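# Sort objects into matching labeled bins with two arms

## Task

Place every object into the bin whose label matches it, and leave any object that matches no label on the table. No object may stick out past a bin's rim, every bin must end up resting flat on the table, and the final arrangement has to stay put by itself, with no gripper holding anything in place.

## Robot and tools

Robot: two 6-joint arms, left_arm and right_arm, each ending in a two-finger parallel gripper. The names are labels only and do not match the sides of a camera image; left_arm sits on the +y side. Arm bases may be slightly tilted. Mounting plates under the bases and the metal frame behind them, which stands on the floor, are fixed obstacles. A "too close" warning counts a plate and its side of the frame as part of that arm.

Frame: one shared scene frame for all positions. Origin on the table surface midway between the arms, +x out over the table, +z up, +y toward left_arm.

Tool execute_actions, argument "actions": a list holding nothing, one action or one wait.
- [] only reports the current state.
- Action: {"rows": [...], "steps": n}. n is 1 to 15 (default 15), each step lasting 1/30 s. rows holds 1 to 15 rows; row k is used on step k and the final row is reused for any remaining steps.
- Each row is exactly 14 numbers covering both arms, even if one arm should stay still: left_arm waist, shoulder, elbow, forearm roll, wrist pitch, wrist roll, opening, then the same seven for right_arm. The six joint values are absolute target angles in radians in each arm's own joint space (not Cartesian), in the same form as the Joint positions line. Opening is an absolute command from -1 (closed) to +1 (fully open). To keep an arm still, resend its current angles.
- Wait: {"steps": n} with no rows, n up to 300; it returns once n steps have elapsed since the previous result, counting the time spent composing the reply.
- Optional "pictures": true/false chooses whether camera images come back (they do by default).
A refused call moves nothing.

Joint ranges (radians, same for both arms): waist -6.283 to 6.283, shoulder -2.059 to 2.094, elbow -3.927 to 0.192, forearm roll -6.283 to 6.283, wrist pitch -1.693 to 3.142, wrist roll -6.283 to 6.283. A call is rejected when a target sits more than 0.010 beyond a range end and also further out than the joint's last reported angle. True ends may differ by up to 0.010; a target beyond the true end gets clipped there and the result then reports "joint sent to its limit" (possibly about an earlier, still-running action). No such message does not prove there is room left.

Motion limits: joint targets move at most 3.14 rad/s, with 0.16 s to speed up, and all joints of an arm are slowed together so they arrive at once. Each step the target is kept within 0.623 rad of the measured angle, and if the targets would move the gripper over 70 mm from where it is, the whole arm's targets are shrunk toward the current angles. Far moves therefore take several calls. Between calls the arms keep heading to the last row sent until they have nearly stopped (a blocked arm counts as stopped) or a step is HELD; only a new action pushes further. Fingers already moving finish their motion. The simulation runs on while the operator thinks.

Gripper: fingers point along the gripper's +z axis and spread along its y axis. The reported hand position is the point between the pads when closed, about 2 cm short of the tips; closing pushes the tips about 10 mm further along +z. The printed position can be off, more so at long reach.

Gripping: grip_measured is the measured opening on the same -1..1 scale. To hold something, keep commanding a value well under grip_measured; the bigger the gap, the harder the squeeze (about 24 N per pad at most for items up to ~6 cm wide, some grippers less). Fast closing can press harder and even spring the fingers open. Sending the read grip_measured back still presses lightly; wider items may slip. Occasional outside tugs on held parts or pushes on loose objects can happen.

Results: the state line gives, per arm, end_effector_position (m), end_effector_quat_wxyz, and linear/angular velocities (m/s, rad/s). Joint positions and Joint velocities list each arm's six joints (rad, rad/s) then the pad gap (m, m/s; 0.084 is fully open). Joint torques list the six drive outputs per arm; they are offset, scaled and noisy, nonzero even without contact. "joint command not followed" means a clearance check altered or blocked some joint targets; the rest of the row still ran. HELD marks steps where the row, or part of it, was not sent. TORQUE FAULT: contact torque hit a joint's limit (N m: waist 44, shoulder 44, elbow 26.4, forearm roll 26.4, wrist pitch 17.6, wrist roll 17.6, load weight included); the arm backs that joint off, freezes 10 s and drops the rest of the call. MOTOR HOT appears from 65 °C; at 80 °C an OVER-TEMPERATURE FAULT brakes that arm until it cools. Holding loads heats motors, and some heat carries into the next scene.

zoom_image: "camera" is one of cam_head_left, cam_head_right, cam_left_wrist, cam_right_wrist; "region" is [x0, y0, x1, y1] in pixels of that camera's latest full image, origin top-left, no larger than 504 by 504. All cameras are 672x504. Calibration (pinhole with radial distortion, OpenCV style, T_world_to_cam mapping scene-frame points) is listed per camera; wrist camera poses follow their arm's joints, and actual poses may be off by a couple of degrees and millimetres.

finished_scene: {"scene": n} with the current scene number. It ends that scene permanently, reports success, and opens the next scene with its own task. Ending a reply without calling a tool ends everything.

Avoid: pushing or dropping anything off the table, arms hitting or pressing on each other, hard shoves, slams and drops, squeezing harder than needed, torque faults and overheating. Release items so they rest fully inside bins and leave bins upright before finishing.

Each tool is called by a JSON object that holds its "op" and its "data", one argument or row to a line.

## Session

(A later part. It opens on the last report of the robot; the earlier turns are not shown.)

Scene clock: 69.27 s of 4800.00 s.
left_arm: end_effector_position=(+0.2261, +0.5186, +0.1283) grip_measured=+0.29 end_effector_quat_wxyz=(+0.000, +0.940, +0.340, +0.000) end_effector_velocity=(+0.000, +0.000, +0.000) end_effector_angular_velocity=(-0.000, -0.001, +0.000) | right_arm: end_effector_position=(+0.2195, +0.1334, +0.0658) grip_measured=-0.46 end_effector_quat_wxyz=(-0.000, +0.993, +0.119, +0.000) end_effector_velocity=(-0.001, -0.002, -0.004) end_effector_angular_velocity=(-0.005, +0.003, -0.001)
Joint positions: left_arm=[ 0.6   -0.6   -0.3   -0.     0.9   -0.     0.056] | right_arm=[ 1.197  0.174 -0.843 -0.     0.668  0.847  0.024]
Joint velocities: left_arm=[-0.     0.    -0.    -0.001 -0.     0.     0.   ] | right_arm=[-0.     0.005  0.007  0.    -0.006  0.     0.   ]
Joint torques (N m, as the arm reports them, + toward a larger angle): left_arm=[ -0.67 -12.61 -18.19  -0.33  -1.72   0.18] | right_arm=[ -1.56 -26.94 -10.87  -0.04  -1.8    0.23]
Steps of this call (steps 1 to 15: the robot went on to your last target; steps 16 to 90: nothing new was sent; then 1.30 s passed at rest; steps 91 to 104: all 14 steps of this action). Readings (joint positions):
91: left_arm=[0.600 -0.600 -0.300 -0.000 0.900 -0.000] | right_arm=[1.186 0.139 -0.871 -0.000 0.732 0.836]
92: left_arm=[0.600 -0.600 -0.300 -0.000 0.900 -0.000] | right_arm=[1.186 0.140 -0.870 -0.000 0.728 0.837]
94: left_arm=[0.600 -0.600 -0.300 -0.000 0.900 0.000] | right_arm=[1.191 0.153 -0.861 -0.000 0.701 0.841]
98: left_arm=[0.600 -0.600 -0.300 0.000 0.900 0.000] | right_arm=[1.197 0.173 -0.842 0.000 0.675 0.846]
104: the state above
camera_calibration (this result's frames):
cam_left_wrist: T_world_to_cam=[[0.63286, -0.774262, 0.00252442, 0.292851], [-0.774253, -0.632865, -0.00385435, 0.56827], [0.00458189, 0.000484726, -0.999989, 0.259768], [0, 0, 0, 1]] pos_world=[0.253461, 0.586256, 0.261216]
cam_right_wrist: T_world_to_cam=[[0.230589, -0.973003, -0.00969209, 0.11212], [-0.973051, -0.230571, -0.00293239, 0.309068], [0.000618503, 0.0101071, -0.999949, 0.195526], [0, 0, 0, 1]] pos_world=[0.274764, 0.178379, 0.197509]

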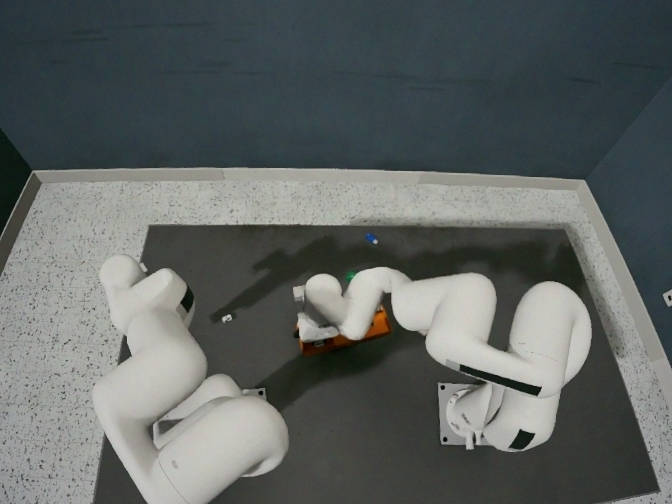

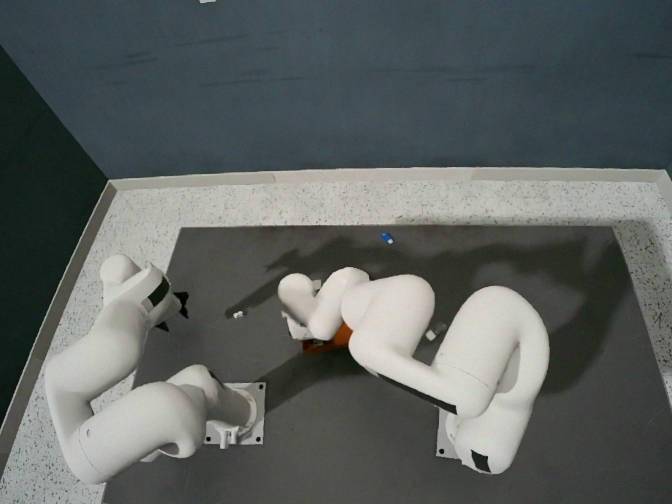

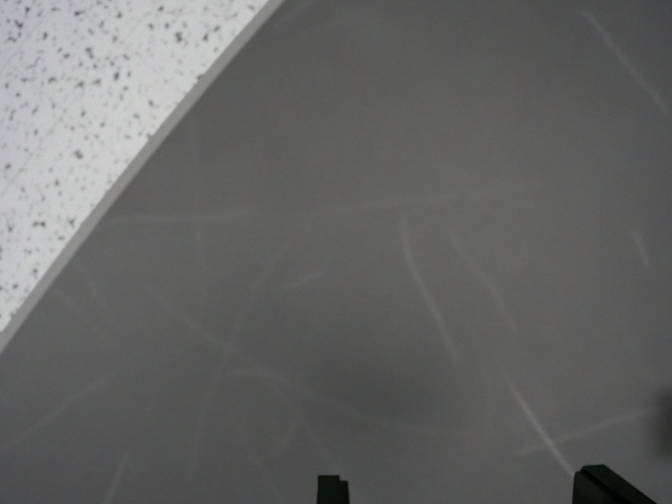

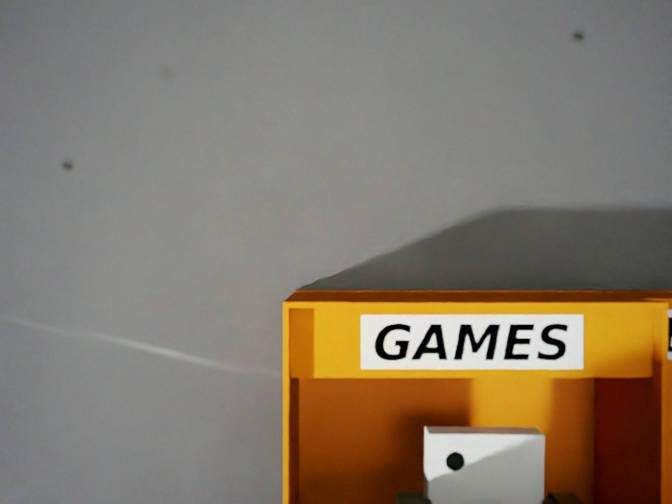

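{"op": "execute_actions", "data": {
  "actions": [
    {"rows":[[0.6,-0.6,-0.3,0,0.9,0,0.3,1.1975,0.259,-0.828,0,0.569,0.847,-0.8]]}
  ],
  "pictures": false
}}

{"op": "execute_actions", "data": {
  "actions": [
    {"rows":[[0.6,-0.6,-0.3,0,0.9,0,0.3,1.1975,0.259,-0.828,0,0.569,0.847,-0.1]],"steps":8}
  ],
  "pictures": false
}}

{"op": "execute_actions", "data": {
  "actions": [
    {"rows":[[0.6,-0.6,-0.3,0,0.9,0,0.3,1.1975,0.127,-0.853,0,0.726,0.847,-0.1]],"steps":11}
  ]
}}

{"op": "execute_actions", "data": {
  "actions": [
    {"rows":[[0.6,-0.6,-0.3,0,0.9,0,0.3,0.711,0.247,-1.046,0,0.799,-0.49,0.3]]}
  ],
  "pictures": false
}}

{"op": "execute_actions", "data": {
  "actions": [
    {"steps":22}
  ]
}}

Scene clock: 80.13 s of 4800.00 s.
left_arm: end_effector_position=(+0.2261, +0.5186, +0.1283) grip_measured=+0.29 end_effector_quat_wxyz=(+0.000, +0.940, +0.340, +0.000) end_effector_velocity=(+0.000, -0.000, +0.000) end_effector_angular_velocity=(+0.000, -0.001, +0.001) | right_arm: end_effector_position=(+0.2192, +0.1330, +0.0314) grip_measured=-0.45 end_effector_quat_wxyz=(-0.001, +0.993, +0.119, +0.000) end_effector_velocity=(+0.000, +0.001, -0.001) end_effector_angular_velocity=(+0.004, -0.003, +0.001)
Joint positions: left_arm=[ 0.6   -0.6   -0.3   -0.     0.9    0.     0.056] | right_arm=[ 1.197  0.256 -0.829 -0.     0.571  0.847  0.024]
Joint velocities: left_arm=[-0.    -0.    -0.    -0.     0.    -0.001 -0.   ] | right_arm=[ 0.001  0.003  0.001 -0.001 -0.008 -0.     0.   ]
Joint torques (N m, as the arm reports them, + toward a larger angle): left_arm=[ -0.32 -11.66 -18.3    0.04  -1.89   0.11] | right_arm=[ -1.96 -21.08  -9.3    0.06  -3.19   0.04]
Steps of this call (steps 1 to 15: the robot went on to your last target; steps 16 to 90: nothing new was sent; then 7.37 s passed at rest; steps 91 to 105: all 15 steps of this action). Readings (joint positions):
91: left_arm=[0.600 -0.600 -0.300 -0.000 0.900 -0.000] | right_arm=[1.198 0.175 -0.842 -0.000 0.667 0.847]
92: left_arm=[0.600 -0.600 -0.300 0.000 0.900 0.000] | right_arm=[1.198 0.177 -0.842 -0.000 0.663 0.847]
94: left_arm=[0.600 -0.600 -0.300 -0.000 0.900 0.000] | right_arm=[1.198 0.203 -0.841 -0.000 0.629 0.847]
98: left_arm=[0.600 -0.600 -0.300 -0.000 0.900 0.000] | right_arm=[1.197 0.252 -0.826 0.000 0.582 0.847]
105: the state above

Scene clock: 80.40 s of 4800.00 s.
left_arm: end_effector_position=(+0.2261, +0.5186, +0.1283) grip_measured=+0.29 end_effector_quat_wxyz=(+0.000, +0.940, +0.340, +0.000) end_effector_velocity=(+0.000, -0.000, -0.000) end_effector_angular_velocity=(-0.001, -0.000, +0.002) | right_arm: end_effector_position=(+0.2188, +0.1322, +0.0294) grip_measured=-0.11 end_effector_quat_wxyz=(+0.000, +0.993, +0.119, -0.000) end_effector_velocity=(+0.002, +0.004, +0.005) end_effector_angular_velocity=(+0.009, -0.005, +0.000)
Joint positions: left_arm=[ 0.6   -0.6   -0.3   -0.     0.9    0.     0.056] | right_arm=[ 1.198  0.26  -0.828  0.     0.568  0.847  0.039]
Joint velocities: left_arm=[ 0.     0.001 -0.    -0.001 -0.    -0.001  0.   ] | right_arm=[-0.    -0.005 -0.008 -0.001  0.003  0.     0.001]
Joint torques (N m, as the arm reports them, + toward a larger angle): left_arm=[ -0.44 -11.78 -18.4   -0.07  -1.9    0.26] | right_arm=[ -1.97 -27.79  -9.91  -0.15  -2.06   0.19]
Steps of this call (steps 1 to 8: all 8 steps of this action). Readings (joint positions):
1: left_arm=[0.600 -0.600 -0.300 0.000 0.900 0.000] | right_arm=[1.197 0.256 -0.829 -0.000 0.571 0.847]
2: left_arm=[0.600 -0.600 -0.300 0.000 0.900 -0.000] | right_arm=[1.198 0.257 -0.829 -0.000 0.569 0.847]
4: left_arm=[0.600 -0.600 -0.300 0.000 0.900 0.000] | right_arm=[1.198 0.260 -0.828 0.000 0.568 0.847]
8: the state above

Scene clock: 80.77 s of 4800.00 s.
left_arm: end_effector_position=(+0.2261, +0.5186, +0.1283) grip_measured=+0.29 end_effector_quat_wxyz=(+0.000, +0.940, +0.340, +0.000) end_effector_velocity=(-0.000, +0.000, -0.000) end_effector_angular_velocity=(+0.001, +0.000, +0.000) | right_arm: end_effector_position=(+0.2197, +0.1340, +0.0856) grip_measured=-0.11 end_effector_quat_wxyz=(-0.002, +0.993, +0.119, +0.001) end_effector_velocity=(-0.024, -0.046, -0.023) end_effector_angular_velocity=(-0.133, +0.071, -0.003)
Joint positions: left_arm=[ 0.6   -0.6   -0.3   -0.     0.9    0.     0.056] | right_arm=[ 1.198  0.131 -0.854 -0.     0.718  0.847  0.039]
Joint velocities: left_arm=[ 0.     0.    -0.     0.001 -0.001 -0.001  0.   ] | right_arm=[-0.001 -0.018  0.063  0.001  0.106  0.001 -0.   ]
Joint torques (N m, as the arm reports them, + toward a larger angle): left_arm=[ -0.23 -11.72 -18.31  -0.04  -1.75   0.39] | right_arm=[ -1.98 -25.25 -11.29   0.13  -2.06   0.16]
Steps of this call (steps 1 to 11: all 11 steps of this action). Readings (joint positions):
1: left_arm=[0.600 -0.600 -0.300 0.000 0.900 -0.000] | right_arm=[1.198 0.260 -0.828 0.000 0.569 0.847]
2: left_arm=[0.600 -0.600 -0.300 0.000 0.900 0.000] | right_arm=[1.198 0.258 -0.828 0.000 0.572 0.847]
4: left_arm=[0.600 -0.600 -0.300 -0.000 0.900 0.000] | right_arm=[1.197 0.229 -0.830 0.000 0.613 0.847]
8: left_arm=[0.600 -0.600 -0.300 0.000 0.900 -0.000] | right_arm=[1.198 0.142 -0.856 -0.000 0.700 0.847]
11: the state above
camera_calibration (this result's frames):
cam_left_wrist: T_world_to_cam=[[0.632859, -0.774263, 0.00252437, 0.292851], [-0.774253, -0.632864, -0.00385436, 0.56827], [0.00458188, 0.000484765, -0.999989, 0.259768], [0, 0, 0, 1]] pos_world=[0.253461, 0.586256, 0.261216]
cam_right_wrist: T_world_to_cam=[[0.230699, -0.972943, -0.0126438, 0.113107], [-0.973022, -0.230646, -0.00551868, 0.309737], [0.00245312, 0.0135759, -0.999905, 0.214386], [0, 0, 0, 1]] pos_world=[0.274761, 0.178575, 0.217505]

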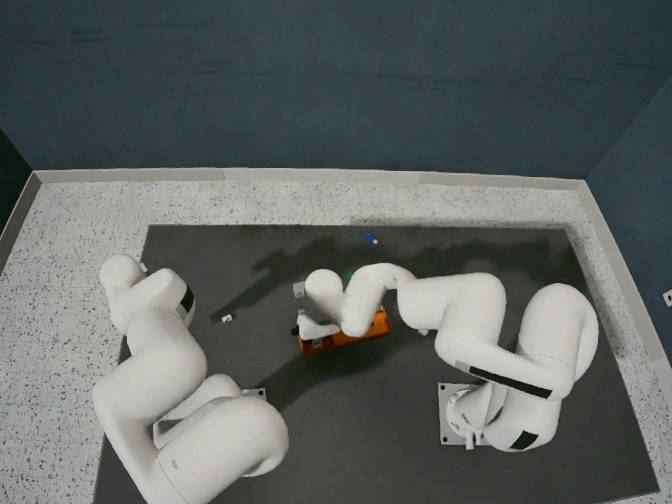

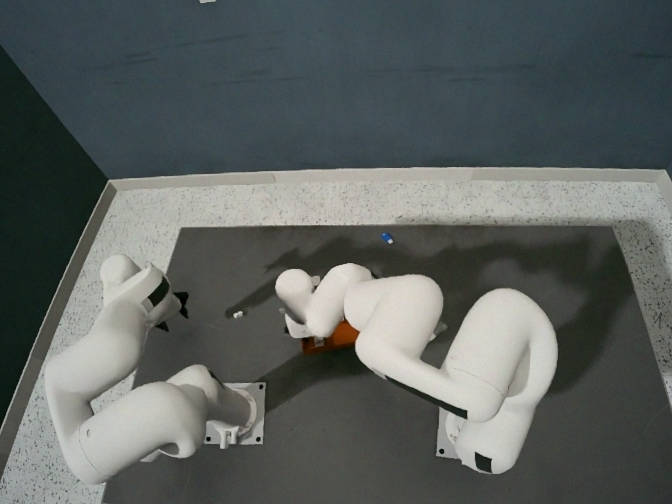

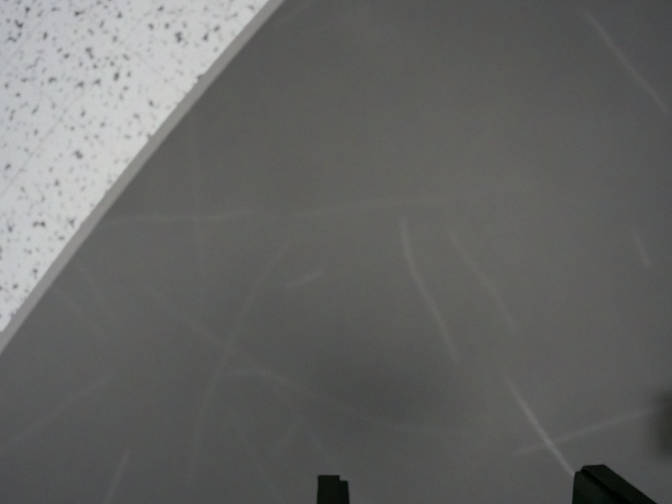

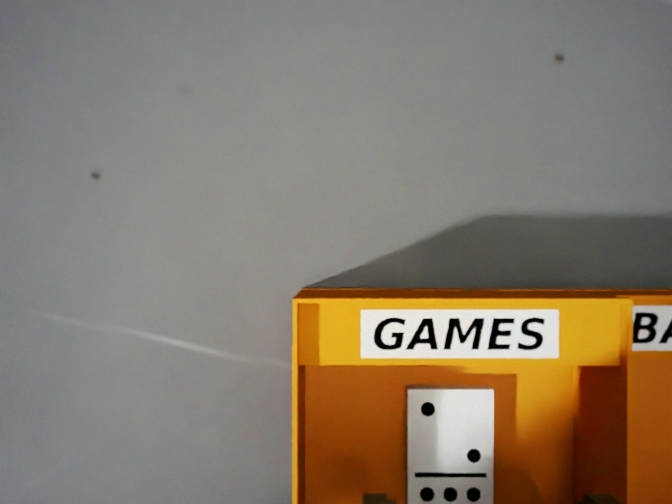

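Scene clock: 81.27 s of 4800.00 s.
left_arm: end_effector_position=(+0.2261, +0.5186, +0.1283) grip_measured=+0.29 end_effector_quat_wxyz=(+0.000, +0.940, +0.340, +0.000) end_effector_velocity=(-0.000, -0.000, -0.000) end_effector_angular_velocity=(-0.002, +0.000, +0.001) | right_arm: end_effector_position=(+0.3541, +0.0686, +0.0910) grip_measured=+0.29 end_effector_quat_wxyz=(+0.000, +0.973, +0.233, -0.001) end_effector_velocity=(+0.274, -0.188, +0.016) end_effector_angular_velocity=(+0.007, -0.002, +1.183)
Joint positions: left_arm=[ 0.6   -0.6   -0.3   -0.     0.9    0.     0.056] | right_arm=[ 0.881  0.207 -0.978  0.     0.772  0.3    0.056]
Joint velocities: left_arm=[ 0.     0.     0.    -0.001  0.001 -0.    -0.   ] | right_arm=[-0.679  0.158 -0.271  0.     0.106 -1.862  0.   ]
Joint torques (N m, as the arm reports them, + toward a larger angle): left_arm=[ -0.3  -12.12 -18.32   0.06  -1.94   0.16] | right_arm=[ -1.29 -29.19 -11.39  -0.01  -1.88  -0.23]
Steps of this call (steps 1 to 15: all 15 steps of this action). Readings (joint positions):
1: left_arm=[0.600 -0.600 -0.300 -0.000 0.900 -0.000] | right_arm=[1.197 0.130 -0.852 0.000 0.721 0.847]
2: left_arm=[0.600 -0.600 -0.300 -0.000 0.900 0.000] | right_arm=[1.196 0.131 -0.852 0.000 0.723 0.843]
4: left_arm=[0.600 -0.600 -0.300 0.000 0.900 0.000] | right_arm=[1.168 0.140 -0.864 0.000 0.729 0.802]
8: left_arm=[0.600 -0.600 -0.300 0.000 0.900 -0.000] | right_arm=[1.052 0.167 -0.910 0.000 0.746 0.649]
15: the state above

Scene clock: 82.00 s of 4800.00 s.
left_arm: end_effector_position=(+0.2261, +0.5186, +0.1283) grip_measured=+0.29 end_effector_quat_wxyz=(+0.000, +0.940, +0.340, +0.000) end_effector_velocity=(+0.000, +0.000, -0.000) end_effector_angular_velocity=(+0.001, +0.000, -0.001) | right_arm: end_effector_position=(+0.4191, +0.0147, +0.0950) grip_measured=+0.29 end_effector_quat_wxyz=(+0.000, +0.855, +0.518, -0.000) end_effector_velocity=(+0.001, -0.001, -0.001) end_effector_angular_velocity=(-0.001, +0.000, +0.008)
Joint positions: left_arm=[ 0.6   -0.6   -0.3    0.     0.9    0.     0.056] | right_arm=[ 0.712  0.247 -1.046  0.     0.799 -0.489  0.056]
Joint velocities: left_arm=[-0.     0.    -0.     0.001 -0.    -0.    -0.   ] | right_arm=[-0.003  0.002 -0.001 -0.001 -0.001 -0.01  -0.   ]
Joint torques (N m, as the arm reports them, + toward a larger angle): left_arm=[ -0.68 -11.99 -18.28  -0.31  -1.63   0.36] | right_arm=[ -1.8  -30.41 -11.67  -0.11  -1.87   0.14]
Steps of this call (steps 1 to 22: the robot went on to your last target). Readings (joint positions):
1: left_arm=[0.600 -0.600 -0.300 0.000 0.900 0.000] | right_arm=[0.859 0.212 -0.987 0.000 0.776 0.235]
2: left_arm=[0.600 -0.600 -0.300 0.000 0.900 -0.000] | right_arm=[0.837 0.217 -0.995 0.000 0.779 0.165]
4: left_arm=[0.600 -0.600 -0.300 -0.000 0.900 0.000] | right_arm=[0.796 0.227 -1.012 0.000 0.786 0.004]
8: left_arm=[0.600 -0.600 -0.300 -0.000 0.900 0.000] | right_arm=[0.736 0.241 -1.036 -0.000 0.795 -0.320]
22: the state above
camera_calibration (this result's frames):
cam_left_wrist: T_world_to_cam=[[0.632859, -0.774263, 0.00252432, 0.292851], [-0.774253, -0.632864, -0.00385431, 0.56827], [0.0045818, 0.000484774, -0.999989, 0.259768], [0, 0, 0, 1]] pos_world=[0.253461, 0.586256, 0.261216]
cam_right_wrist: T_world_to_cam=[[0.883295, -0.468736, -0.00880456, -0.330209], [-0.468769, -0.883318, -0.00207267, 0.274153], [-0.00680569, 0.00595809, -0.999959, 0.22889], [0, 0, 0, 1]] pos_world=[0.421744, 0.0860196, 0.226541]

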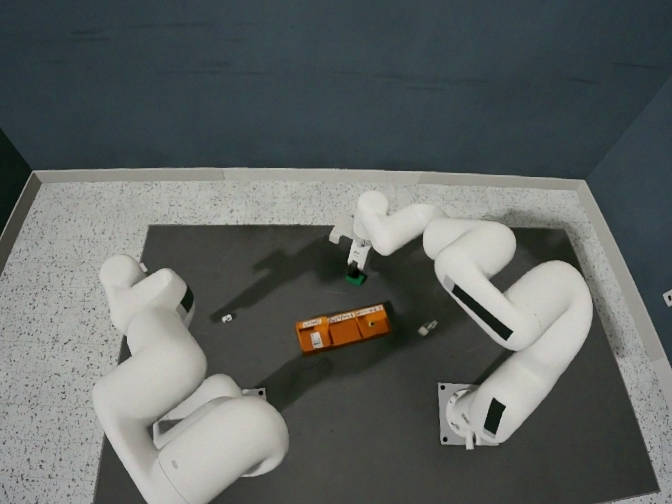

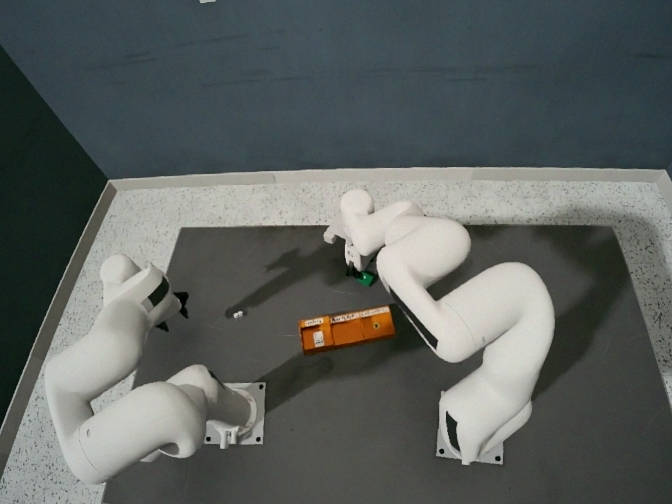

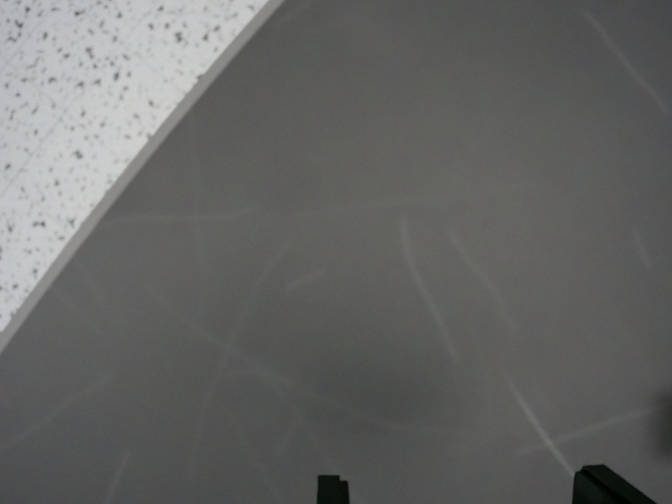

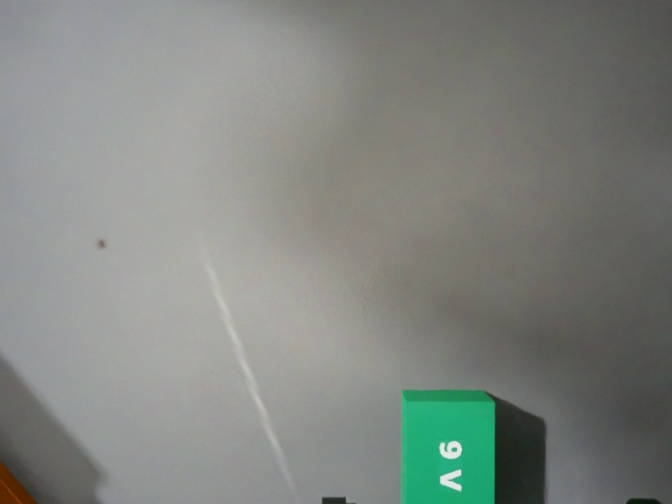

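{"op": "execute_actions", "data": {
  "actions": [
    {"rows":[[0.6,-0.6,-0.3,0,0.9,0,0.3,0.711,0.384,-1.016,0,0.632,-0.49,0.3]]}
  ],
  "pictures": false
}}

{"op": "execute_actions", "data": {
  "actions": [
    {"rows":[[0.6,-0.6,-0.3,0,0.9,0,0.3,0.711,0.384,-1.016,0,0.632,-0.49,-0.1],[0.6,-0.6,-0.3,0,0.9,0,0.3,0.711,0.384,-1.016,0,0.632,-0.49,-0.2],[0.6,-0.6,-0.3,0,0.9,0,0.3,0.711,0.384,-1.016,0,0.632,-0.49,-0.3],[0.6,-0.6,-0.3,0,0.9,0,0.3,0.711,0.384,-1.016,0,0.632,-0.49,-0.35],[0.6,-0.6,-0.3,0,0.9,0,0.3,0.711,0.384,-1.016,0,0.632,-0.49,-0.45],[0.6,-0.6,-0.3,0,0.9,0,0.3,0.711,0.384,-1.016,0,0.632,-0.49,-0.8]]}
  ],
  "pictures": false
}}

{"op": "execute_actions", "data": {
  "actions": [
    {"rows":[[0.6,-0.6,-0.3,0,0.9,0,0.3,0.711,0.247,-1.046,0,0.799,-0.49,-0.8]],"steps":11}
  ],
  "pictures": false
}}

{"op": "execute_actions", "data": {
  "actions": [
    {"rows":[[0.6,-0.6,-0.3,0,0.9,0,0.3,1.054,-0.052,-0.653,0,0.705,0.704,-0.8]]}
  ],
  "pictures": false
}}

{"op": "execute_actions", "data": {
  "actions": [
    {"steps":22}
  ]
}}

Scene clock: 91.90 s of 4800.00 s.
left_arm: end_effector_position=(+0.2261, +0.5186, +0.1283) grip_measured=+0.29 end_effector_quat_wxyz=(+0.000, +0.940, +0.340, +0.000) end_effector_velocity=(+0.000, +0.000, +0.000) end_effector_angular_velocity=(+0.000, +0.000, -0.000) | right_arm: end_effector_position=(+0.4207, +0.0153, +0.0308) grip_measured=+0.29 end_effector_quat_wxyz=(-0.000, +0.855, +0.518, +0.002) end_effector_velocity=(-0.004, -0.002, -0.009) end_effector_angular_velocity=(-0.005, +0.007, +0.001)
Joint positions: left_arm=[ 0.6   -0.6   -0.3    0.     0.9    0.     0.056] | right_arm=[ 0.711  0.381 -1.018 -0.     0.633 -0.49   0.056]
Joint velocities: left_arm=[-0.     0.    -0.001  0.     0.001 -0.     0.   ] | right_arm=[ 0.001  0.014  0.011 -0.    -0.016 -0.    -0.   ]
Joint torques (N m, as the arm reports them, + toward a larger angle): left_arm=[ -0.47 -11.63 -18.61   0.13  -1.89   0.22] | right_arm=[ -1.34 -31.05 -10.19  -0.06  -1.79   0.29]
Steps of this call (steps 1 to 30: the robot went on to your last target; steps 31 to 100: nothing new was sent; then 6.07 s passed at rest; steps 101 to 115: all 15 steps of this action). Readings (joint positions):
101: left_arm=[0.600 -0.600 -0.300 -0.000 0.900 -0.000] | right_arm=[0.711 0.247 -1.046 -0.000 0.799 -0.490]
102: left_arm=[0.600 -0.600 -0.300 0.000 0.900 0.000] | right_arm=[0.711 0.249 -1.046 -0.000 0.795 -0.490]
104: left_arm=[0.600 -0.600 -0.300 -0.000 0.900 0.000] | right_arm=[0.711 0.276 -1.044 -0.000 0.754 -0.490]
108: left_arm=[0.600 -0.600 -0.300 -0.000 0.900 -0.000] | right_arm=[0.711 0.369 -1.013 0.000 0.661 -0.490]
115: the state above

Scene clock: 92.40 s of 4800.00 s.
left_arm: end_effector_position=(+0.2261, +0.5186, +0.1283) grip_measured=+0.29 end_effector_quat_wxyz=(+0.000, +0.940, +0.340, +0.000) end_effector_velocity=(-0.000, -0.000, -0.000) end_effector_angular_velocity=(-0.000, +0.000, +0.002) | right_arm: end_effector_position=(+0.4197, +0.0146, +0.0290) grip_measured=-0.41 end_effector_quat_wxyz=(-0.000, +0.855, +0.518, +0.000) end_effector_velocity=(+0.001, +0.001, +0.000) end_effector_angular_velocity=(+0.002, -0.002, -0.001)
Joint positions: left_arm=[ 0.6   -0.6   -0.3    0.     0.9   -0.     0.056] | right_arm=[ 0.711  0.384 -1.016 -0.     0.632 -0.49   0.026]
Joint velocities: left_arm=[-0.    -0.     0.    -0.    -0.    -0.001 -0.   ] | right_arm=[ 0.    -0.    -0.     0.001 -0.003  0.     0.   ]
Joint torques (N m, as the arm reports them, + toward a larger angle): left_arm=[ -0.14 -11.71 -18.11   0.16  -1.95   0.16] | right_arm=[ -1.44 -30.58 -10.    -0.08  -2.02   0.08]
Steps of this call (steps 1 to 15: all 15 steps of this action). Readings (joint positions):
1: left_arm=[0.600 -0.600 -0.300 0.000 0.900 -0.000] | right_arm=[0.711 0.382 -1.018 -0.000 0.633 -0.490]
2: left_arm=[0.600 -0.600 -0.300 -0.000 0.900 -0.000] | right_arm=[0.711 0.382 -1.017 -0.000 0.633 -0.490]
4: left_arm=[0.600 -0.600 -0.300 0.000 0.900 0.000] | right_arm=[0.711 0.383 -1.016 -0.000 0.632 -0.490]
8: left_arm=[0.600 -0.600 -0.300 -0.000 0.900 0.000] | right_arm=[0.711 0.383 -1.016 -0.000 0.632 -0.490]
15: the state above

Scene clock: 92.77 s of 4800.00 s.
left_arm: end_effector_position=(+0.2261, +0.5186, +0.1283) grip_measured=+0.29 end_effector_quat_wxyz=(+0.000, +0.940, +0.340, +0.000) end_effector_velocity=(-0.000, -0.000, -0.000) end_effector_angular_velocity=(-0.000, -0.000, +0.001) | right_arm: end_effector_position=(+0.4214, +0.0159, +0.0949) grip_measured=-0.41 end_effector_quat_wxyz=(-0.000, +0.855, +0.518, +0.004) end_effector_velocity=(-0.053, -0.038, -0.039) end_effector_angular_velocity=(-0.111, +0.163, -0.003)
Joint positions: left_arm=[ 0.6   -0.6   -0.3   -0.     0.9   -0.     0.056] | right_arm=[ 0.711  0.25  -1.048 -0.     0.79  -0.49   0.026]
Joint velocities: left_arm=[ 0.    -0.     0.001 -0.    -0.001 -0.001  0.   ] | right_arm=[-0.002 -0.004  0.083  0.     0.118  0.001 -0.   ]
Joint torques (N m, as the arm reports them, + toward a larger angle): left_arm=[ -0.85 -12.04 -18.19   0.13  -1.67   0.25] | right_arm=[ -1.39 -28.6  -11.52  -0.07  -2.02   0.15]
Steps of this call (steps 1 to 11: all 11 steps of this action). Readings (joint positions):
1: left_arm=[0.600 -0.600 -0.300 0.000 0.900 0.000] | right_arm=[0.711 0.383 -1.016 -0.000 0.632 -0.490]
2: left_arm=[0.600 -0.600 -0.300 0.000 0.900 0.000] | right_arm=[0.711 0.382 -1.016 0.000 0.636 -0.490]
4: left_arm=[0.600 -0.600 -0.300 -0.000 0.900 -0.000] | right_arm=[0.711 0.355 -1.018 0.000 0.677 -0.490]
8: left_arm=[0.600 -0.600 -0.300 0.000 0.900 0.000] | right_arm=[0.711 0.262 -1.049 -0.000 0.770 -0.490]
11: the state above

Scene clock: 93.27 s of 4800.00 s.
left_arm: end_effector_position=(+0.2261, +0.5186, +0.1283) grip_measured=+0.29 end_effector_quat_wxyz=(+0.000, +0.940, +0.340, +0.000) end_effector_velocity=(+0.000, +0.000, +0.000) end_effector_angular_velocity=(+0.001, -0.001, -0.001) | right_arm: end_effector_position=(+0.2833, +0.0528, +0.0940) grip_measured=-0.41 end_effector_quat_wxyz=(+0.000, +0.944, +0.329, -0.000) end_effector_velocity=(-0.290, +0.025, -0.011) end_effector_angular_velocity=(-0.002, -0.001, -2.022)
Joint positions: left_arm=[ 0.6   -0.6   -0.3   -0.     0.9   -0.     0.056] | right_arm=[ 0.972  0.021 -0.747  0.     0.726  0.191  0.026]
Joint velocities: left_arm=[ 0.     0.    -0.001  0.    -0.     0.001  0.   ] | right_arm=[ 0.561 -0.497  0.64  -0.    -0.141  2.584 -0.   ]
Joint torques (N m, as the arm reports them, + toward a larger angle): left_arm=[ -0.19 -11.95 -18.15   0.3   -1.71   0.27] | right_arm=[ -2.7  -22.25 -11.23   0.05  -1.86   0.84]
Steps of this call (steps 1 to 15: all 15 steps of this action). Readings (joint positions):
1: left_arm=[0.600 -0.600 -0.300 -0.000 0.900 0.000] | right_arm=[0.711 0.250 -1.045 0.000 0.793 -0.490]
2: left_arm=[0.600 -0.600 -0.300 -0.000 0.900 0.000] | right_arm=[0.712 0.249 -1.042 -0.000 0.794 -0.486]
4: left_arm=[0.600 -0.600 -0.300 0.000 0.900 -0.000] | right_arm=[0.732 0.231 -1.016 -0.000 0.787 -0.445]
8: left_arm=[0.600 -0.600 -0.300 0.000 0.900 -0.000] | right_arm=[0.827 0.149 -0.911 0.000 0.764 -0.267]
15: the state above

Scene clock: 94.00 s of 4800.00 s.
left_arm: end_effector_position=(+0.2261, +0.5186, +0.1283) grip_measured=+0.29 end_effector_quat_wxyz=(+0.000, +0.940, +0.340, +0.000) end_effector_velocity=(-0.000, +0.000, -0.000) end_effector_angular_velocity=(-0.001, -0.000, -0.000) | right_arm: end_effector_position=(+0.2417, +0.0540, +0.0918) grip_measured=-0.41 end_effector_quat_wxyz=(-0.000, +0.993, +0.119, +0.000) end_effector_velocity=(+0.000, -0.000, +0.000) end_effector_angular_velocity=(+0.001, -0.001, -0.003)
Joint positions: left_arm=[ 0.6   -0.6   -0.3   -0.     0.9   -0.     0.056] | right_arm=[ 1.054 -0.052 -0.653 -0.     0.705  0.704  0.026]
Joint velocities: left_arm=[ 0.001 -0.     0.    -0.001  0.     0.001  0.   ] | right_arm=[-0.001 -0.002  0.001 -0.001 -0.001  0.003  0.   ]
Joint torques (N m, as the arm reports them, + toward a larger angle): left_arm=[ -0.11 -11.28 -18.3   -0.1   -1.82   0.15] | right_arm=[ -1.59 -21.34 -11.38  -0.07  -1.92   0.27]
Steps of this call (steps 1 to 22: the robot went on to your last target). Readings (joint positions):
1: left_arm=[0.600 -0.600 -0.300 -0.000 0.900 -0.000] | right_arm=[0.990 0.005 -0.726 0.000 0.722 0.279]
2: left_arm=[0.600 -0.600 -0.300 0.000 0.900 0.000] | right_arm=[1.006 -0.009 -0.708 0.000 0.718 0.367]
4: left_arm=[0.600 -0.600 -0.300 -0.000 0.900 0.000] | right_arm=[1.030 -0.030 -0.681 0.000 0.712 0.521]
8: left_arm=[0.600 -0.600 -0.300 0.000 0.900 0.000] | right_arm=[1.049 -0.047 -0.659 0.000 0.706 0.667]
22: the state above
camera_calibration (this result's frames):
cam_left_wrist: T_world_to_cam=[[0.63286, -0.774262, 0.00252434, 0.292851], [-0.774253, -0.632864, -0.00385449, 0.56827], [0.00458195, 0.000484866, -0.999989, 0.259768], [0, 0, 0, 1]] pos_world=[0.253461, 0.586256, 0.261216]
cam_right_wrist: T_world_to_cam=[[0.230194, -0.973105, -0.00878277, 0.030053], [-0.973145, -0.230184, -0.00213878, 0.312366], [0.0000596045, 0.00903924, -0.999959, 0.222436], [0, 0, 0, 1]] pos_world=[0.297046, 0.0991358, 0.223359]

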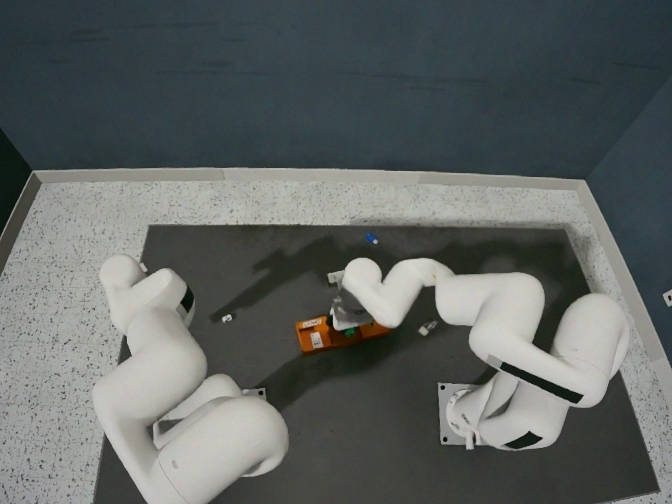

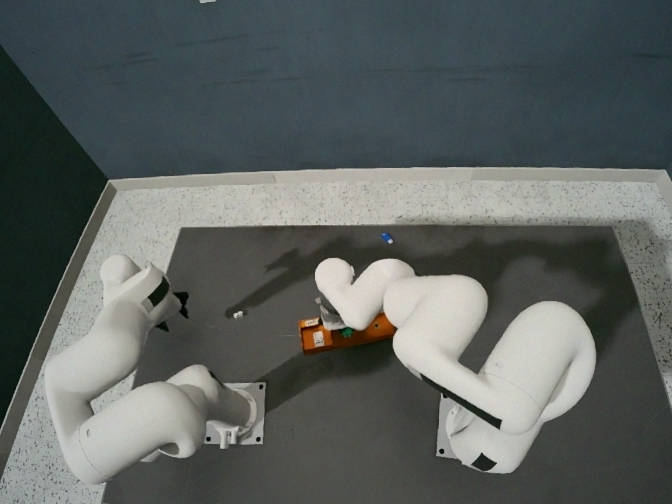

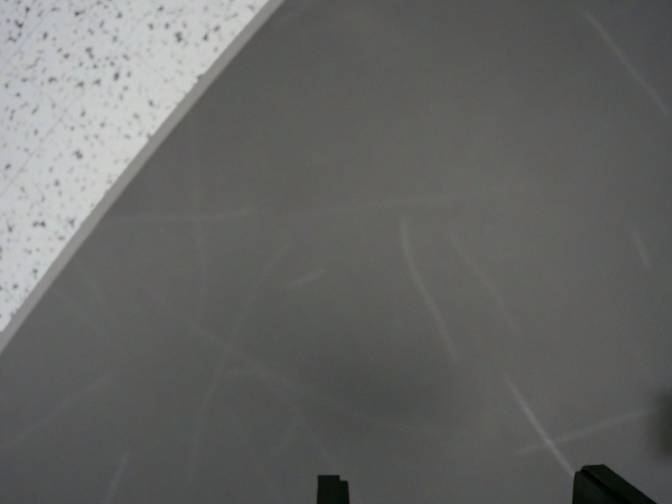

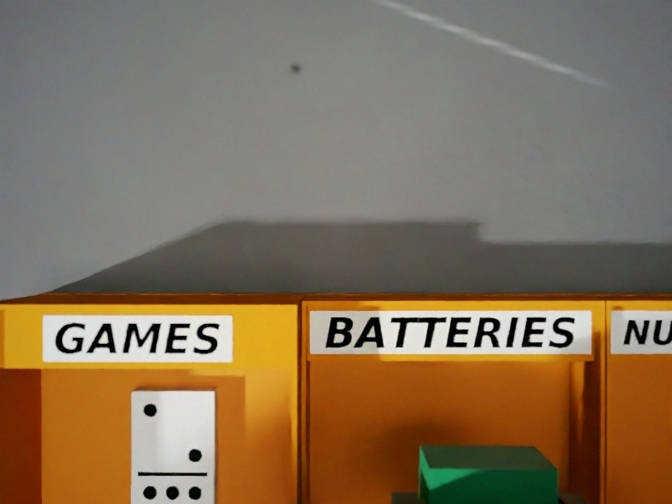

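{"op": "execute_actions", "data": {
  "actions": [
    {"rows":[[0.6,-0.6,-0.3,0,0.9,0,0.3,1.046,-0.0415,-0.667,0,0.708,0.696,-0.8]],"steps":7}
  ],
  "pictures": false
}}

{"op": "execute_actions", "data": {
  "actions": [
    {"rows":[[0.6,-0.6,-0.3,0,0.9,0,0.3,1.046,0.1065,-0.637,0,0.53,0.696,-0.8]]}
  ],
  "pictures": false
}}

{"op": "execute_actions", "data": {
  "actions": [
    {"rows":[[0.6,-0.6,-0.3,0,0.9,0,0.3,1.046,0.1065,-0.637,0,0.53,0.696,-0.05]],"steps":8}
  ],
  "pictures": false
}}

{"op": "execute_actions", "data": {
  "actions": [
    {"rows":[[0.6,-0.6,-0.3,0,0.9,0,0.3,1.046,-0.0415,-0.667,0,0.708,0.696,-0.05]],"steps":10}
  ],
  "pictures": false
}}

{"op": "execute_actions", "data": {
  "actions": [
    {"rows":[[0.6,-0.6,-0.3,0,0.9,0,0.3,1.1,-0.41,-0.6,0,1.01,0.75,-0.05]]}
  ],
  "pictures": false
}}

{"op": "execute_actions", "data": {
  "actions": [
    {"steps":8}
  ]
}}

Scene clock: 102.90 s of 4800.00 s.
left_arm: end_effector_position=(+0.2261, +0.5186, +0.1283) grip_measured=+0.29 end_effector_quat_wxyz=(+0.000, +0.940, +0.340, +0.000) end_effector_velocity=(+0.000, +0.000, +0.000) end_effector_angular_velocity=(+0.000, -0.001, +0.000) | right_arm: end_effector_position=(+0.2460, +0.0552, +0.0924) grip_measured=-0.41 end_effector_quat_wxyz=(-0.000, +0.993, +0.119, +0.000) end_effector_velocity=(+0.006, +0.002, +0.001) end_effector_angular_velocity=(-0.001, +0.000, +0.003)
Joint positions: left_arm=[ 0.6   -0.6   -0.3   -0.     0.9   -0.     0.056] | right_arm=[ 1.047 -0.043 -0.666 -0.     0.708  0.697  0.026]
Joint velocities: left_arm=[-0. -0. -0. -0. -0.  0. -0.] | right_arm=[-0.01   0.014 -0.019 -0.     0.006 -0.013  0.   ]
Joint torques (N m, as the arm reports them, + toward a larger angle): left_arm=[ -0.8  -11.23 -18.06   0.07  -1.92   0.37] | right_arm=[ -1.42 -22.18 -10.91  -0.04  -1.84   0.14]
Steps of this call (steps 1 to 15: the robot went on to your last target; steps 16 to 90: nothing new was sent; then 5.67 s passed at rest; steps 91 to 97: all 7 steps of this action). Readings (joint positions):
91: left_arm=[0.600 -0.600 -0.300 0.000 0.900 0.000] | right_arm=[1.054 -0.052 -0.653 0.000 0.705 0.704]
92: left_arm=[0.600 -0.600 -0.300 0.000 0.900 0.000] | right_arm=[1.053 -0.051 -0.655 0.000 0.706 0.703]
94: left_arm=[0.600 -0.600 -0.300 0.000 0.900 0.000] | right_arm=[1.049 -0.046 -0.661 0.000 0.707 0.699]
97: the state above

Scene clock: 103.40 s of 4800.00 s.
left_arm: end_effector_position=(+0.2261, +0.5186, +0.1283) grip_measured=+0.29 end_effector_quat_wxyz=(+0.000, +0.940, +0.340, +0.000) end_effector_velocity=(+0.000, +0.000, +0.000) end_effector_angular_velocity=(-0.000, -0.000, -0.000) | right_arm: end_effector_position=(+0.2471, +0.0562, +0.0379) grip_measured=-0.41 end_effector_quat_wxyz=(-0.001, +0.993, +0.119, +0.001) end_effector_velocity=(-0.002, -0.002, -0.007) end_effector_angular_velocity=(-0.002, +0.002, +0.001)
Joint positions: left_arm=[ 0.6   -0.6   -0.3   -0.     0.9    0.     0.056] | right_arm=[ 1.046  0.104 -0.639 -0.     0.532  0.696  0.026]
Joint velocities: left_arm=[ 0.  0. -0. -0.  0.  0. -0.] | right_arm=[ 0.001  0.015  0.009 -0.    -0.021  0.001  0.   ]
Joint torques (N m, as the arm reports them, + toward a larger angle): left_arm=[ -0.84 -12.01 -18.36  -0.19  -1.73   0.18] | right_arm=[ -1.52 -23.8   -9.88  -0.11  -2.02   0.26]
Steps of this call (steps 1 to 15: all 15 steps of this action). Readings (joint positions):
1: left_arm=[0.600 -0.600 -0.300 0.000 0.900 0.000] | right_arm=[1.047 -0.042 -0.666 -0.000 0.708 0.697]
2: left_arm=[0.600 -0.600 -0.300 -0.000 0.900 0.000] | right_arm=[1.046 -0.040 -0.666 -0.000 0.704 0.696]
4: left_arm=[0.600 -0.600 -0.300 -0.000 0.900 0.000] | right_arm=[1.046 -0.010 -0.662 -0.000 0.663 0.696]
8: left_arm=[0.600 -0.600 -0.300 0.000 0.900 0.000] | right_arm=[1.046 0.087 -0.636 0.000 0.561 0.696]
15: the state above

Scene clock: 103.67 s of 4800.00 s.
left_arm: end_effector_position=(+0.2261, +0.5186, +0.1283) grip_measured=+0.29 end_effector_quat_wxyz=(+0.000, +0.940, +0.340, +0.000) end_effector_velocity=(-0.000, +0.000, -0.000) end_effector_angular_velocity=(-0.000, +0.001, -0.002) | right_arm: end_effector_position=(+0.2467, +0.0556, +0.0368) grip_measured=-0.06 end_effector_quat_wxyz=(-0.000, +0.993, +0.119, +0.000) end_effector_velocity=(-0.000, -0.001, -0.001) end_effector_angular_velocity=(-0.002, +0.001, +0.001)
Joint positions: left_arm=[ 0.6   -0.6   -0.3    0.     0.9   -0.     0.056] | right_arm=[ 1.046  0.106 -0.637 -0.     0.53   0.696  0.041]
Joint velocities: left_arm=[-0.     0.    -0.     0.001  0.     0.001 -0.   ] | right_arm=[-0.     0.003  0.002 -0.001 -0.003 -0.     0.001]
Joint torques (N m, as the arm reports them, + toward a larger angle): left_arm=[ -0.32 -11.62 -18.59  -0.15  -1.94   0.19] | right_arm=[ -1.64 -23.61  -9.7    0.04  -1.99   0.12]
Steps of this call (steps 1 to 8: all 8 steps of this action). Readings (joint positions):
1: left_arm=[0.600 -0.600 -0.300 -0.000 0.900 0.000] | right_arm=[1.046 0.105 -0.638 -0.000 0.531 0.696]
2: left_arm=[0.600 -0.600 -0.300 0.000 0.900 0.000] | right_arm=[1.046 0.105 -0.638 -0.000 0.531 0.696]
4: left_arm=[0.600 -0.600 -0.300 0.000 0.900 0.000] | right_arm=[1.046 0.105 -0.638 -0.000 0.530 0.696]
8: the state above

Scene clock: 104.00 s of 4800.00 s.
left_arm: end_effector_position=(+0.2261, +0.5186, +0.1283) grip_measured=+0.29 end_effector_quat_wxyz=(+0.000, +0.940, +0.340, +0.000) end_effector_velocity=(-0.000, -0.000, -0.000) end_effector_angular_velocity=(-0.000, +0.001, -0.000) | right_arm: end_effector_position=(+0.2485, +0.0582, +0.0917) grip_measured=-0.06 end_effector_quat_wxyz=(-0.004, +0.993, +0.119, +0.004) end_effector_velocity=(-0.029, -0.040, +0.004) end_effector_angular_velocity=(-0.109, +0.081, -0.001)
Joint positions: left_arm=[ 0.6   -0.6   -0.3    0.     0.9   -0.     0.056] | right_arm=[ 1.046 -0.035 -0.669 -0.     0.694  0.696  0.041]
Joint velocities: left_arm=[ 0.  0.  0.  0.  0.  0. -0.] | right_arm=[-0.001 -0.084  0.044  0.     0.176  0.    -0.   ]
Joint torques (N m, as the arm reports them, + toward a larger angle): left_arm=[ -0.69 -11.79 -18.39   0.06  -1.7    0.01] | right_arm=[ -1.71 -17.71 -10.06  -0.1   -1.93   0.01]
Steps of this call (steps 1 to 10: all 10 steps of this action). Readings (joint positions):
1: left_arm=[0.600 -0.600 -0.300 -0.000 0.900 0.000] | right_arm=[1.046 0.106 -0.637 -0.000 0.530 0.696]
2: left_arm=[0.600 -0.600 -0.300 -0.000 0.900 -0.000] | right_arm=[1.046 0.104 -0.637 0.000 0.534 0.696]
4: left_arm=[0.600 -0.600 -0.300 -0.000 0.900 -0.000] | right_arm=[1.046 0.075 -0.640 0.000 0.576 0.696]
8: left_arm=[0.600 -0.600 -0.300 0.000 0.900 0.000] | right_arm=[1.046 -0.022 -0.668 -0.000 0.677 0.696]
10: the state above

Scene clock: 104.50 s of 4800.00 s.
left_arm: end_effector_position=(+0.2261, +0.5186, +0.1283) grip_measured=+0.29 end_effector_quat_wxyz=(+0.000, +0.940, +0.340, +0.000) end_effector_velocity=(+0.000, +0.000, +0.000) end_effector_angular_velocity=(+0.000, -0.001, +0.001) | right_arm: end_effector_position=(+0.1991, +0.0216, +0.1791) grip_measured=-0.06 end_effector_quat_wxyz=(-0.000, +0.993, +0.119, +0.000) end_effector_velocity=(-0.024, -0.028, +0.002) end_effector_angular_velocity=(-0.058, +0.038, -0.005)
Joint positions: left_arm=[ 0.6   -0.6   -0.3   -0.     0.9   -0.     0.056] | right_arm=[ 1.099 -0.4   -0.601  0.     1.001  0.748  0.041]
Joint velocities: left_arm=[ 0.    -0.    -0.001 -0.     0.    -0.     0.   ] | right_arm=[ 0.013 -0.084  0.046 -0.     0.107  0.018 -0.   ]
Joint torques (N m, as the arm reports them, + toward a larger angle): left_arm=[ -0.58 -11.52 -18.5   -0.14  -1.64   0.3 ] | right_arm=[ -1.92 -12.28 -12.84  -0.11  -2.19   0.19]
Steps of this call (steps 1 to 15: all 15 steps of this action). Readings (joint positions):
1: left_arm=[0.600 -0.600 -0.300 0.000 0.900 0.000] | right_arm=[1.046 -0.037 -0.668 -0.000 0.699 0.696]
2: left_arm=[0.600 -0.600 -0.300 -0.000 0.900 0.000] | right_arm=[1.046 -0.040 -0.665 -0.000 0.705 0.697]
4: left_arm=[0.600 -0.600 -0.300 -0.000 0.900 0.000] | right_arm=[1.052 -0.078 -0.652 0.000 0.743 0.703]
8: left_arm=[0.600 -0.600 -0.300 -0.000 0.900 -0.000] | right_arm=[1.078 -0.257 -0.628 -0.000 0.883 0.728]
15: the state above

Scene clock: 104.77 s of 4800.00 s.
left_arm: end_effector_position=(+0.2261, +0.5186, +0.1283) grip_measured=+0.29 end_effector_quat_wxyz=(+0.000, +0.940, +0.340, +0.000) end_effector_velocity=(-0.000, -0.000, -0.000) end_effector_angular_velocity=(-0.001, +0.000, +0.000) | right_arm: end_effector_position=(+0.1977, +0.0203, +0.1806) grip_measured=-0.06 end_effector_quat_wxyz=(+0.001, +0.993, +0.119, -0.000) end_effector_velocity=(-0.000, +0.001, +0.004) end_effector_angular_velocity=(+0.006, -0.004, +0.002)
Joint positions: left_arm=[ 0.6   -0.6   -0.3    0.     0.9    0.     0.056] | right_arm=[ 1.1   -0.408 -0.6   -0.     1.01   0.75   0.041]
Joint velocities: left_arm=[-0.     0.     0.    -0.001  0.    -0.    -0.   ] | right_arm=[ 0.002 -0.01  -0.002  0.     0.004  0.     0.   ]
Joint torques (N m, as the arm reports them, + toward a larger angle): left_arm=[ -0.91 -11.85 -18.68  -0.08  -1.7    0.42] | right_arm=[ -1.57 -13.63 -12.62  -0.17  -2.     0.15]
Steps of this call (steps 1 to 8: the robot went on to your last target). Readings (joint positions):
1: left_arm=[0.600 -0.600 -0.300 0.000 0.900 -0.000] | right_arm=[1.099 -0.403 -0.600 0.000 1.004 0.749]
2: left_arm=[0.600 -0.600 -0.300 0.000 0.900 -0.000] | right_arm=[1.099 -0.404 -0.599 0.000 1.006 0.749]
4: left_arm=[0.600 -0.600 -0.300 -0.000 0.900 -0.000] | right_arm=[1.099 -0.406 -0.599 -0.000 1.008 0.750]
8: the state above
camera_calibration (this result's frames):
cam_left_wrist: T_world_to_cam=[[0.632859, -0.774263, 0.00252434, 0.292851], [-0.774253, -0.632864, -0.00385451, 0.56827], [0.00458197, 0.000484884, -0.999989, 0.259768], [0, 0, 0, 1]] pos_world=[0.253461, 0.586256, 0.261216]
cam_right_wrist: T_world_to_cam=[[0.23, -0.973159, -0.00787595, 0.00797764], [-0.97319, -0.229998, -0.00117956, 0.261776], [-0.000663552, 0.00793609, -0.999968, 0.311765], [0, 0, 0, 1]] pos_world=[0.25313, 0.0654973, 0.312126]

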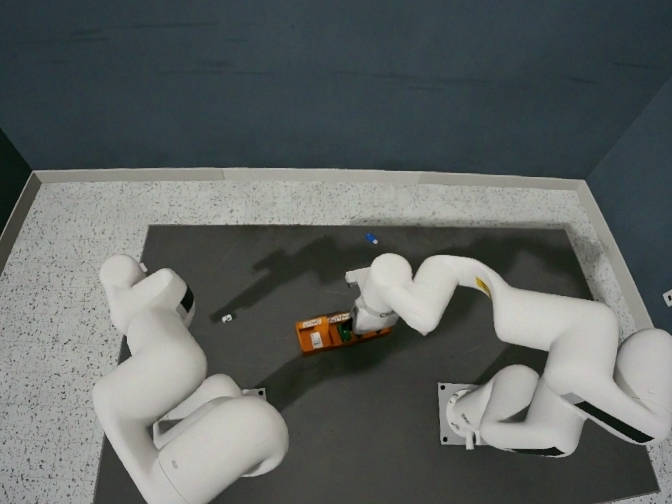

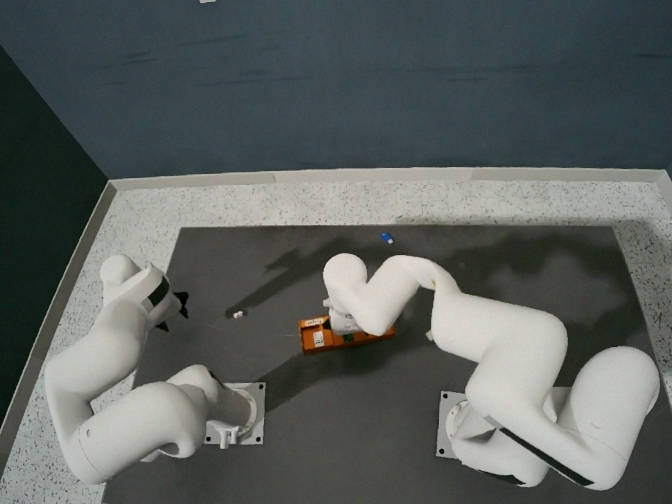

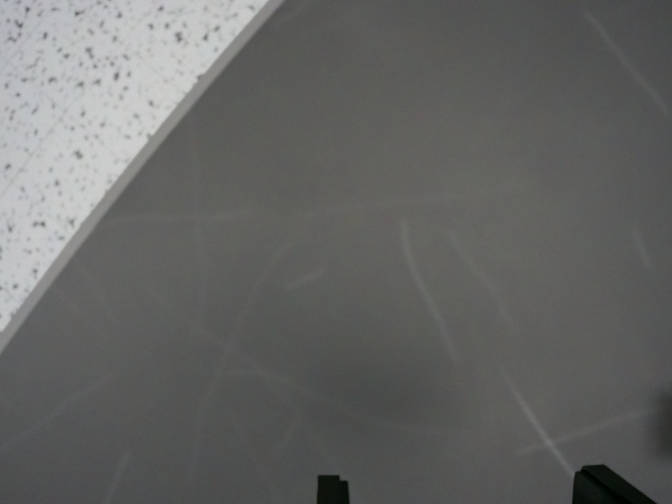

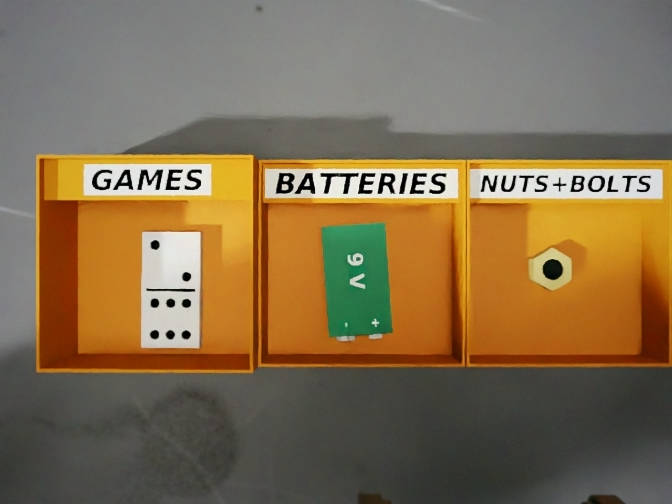

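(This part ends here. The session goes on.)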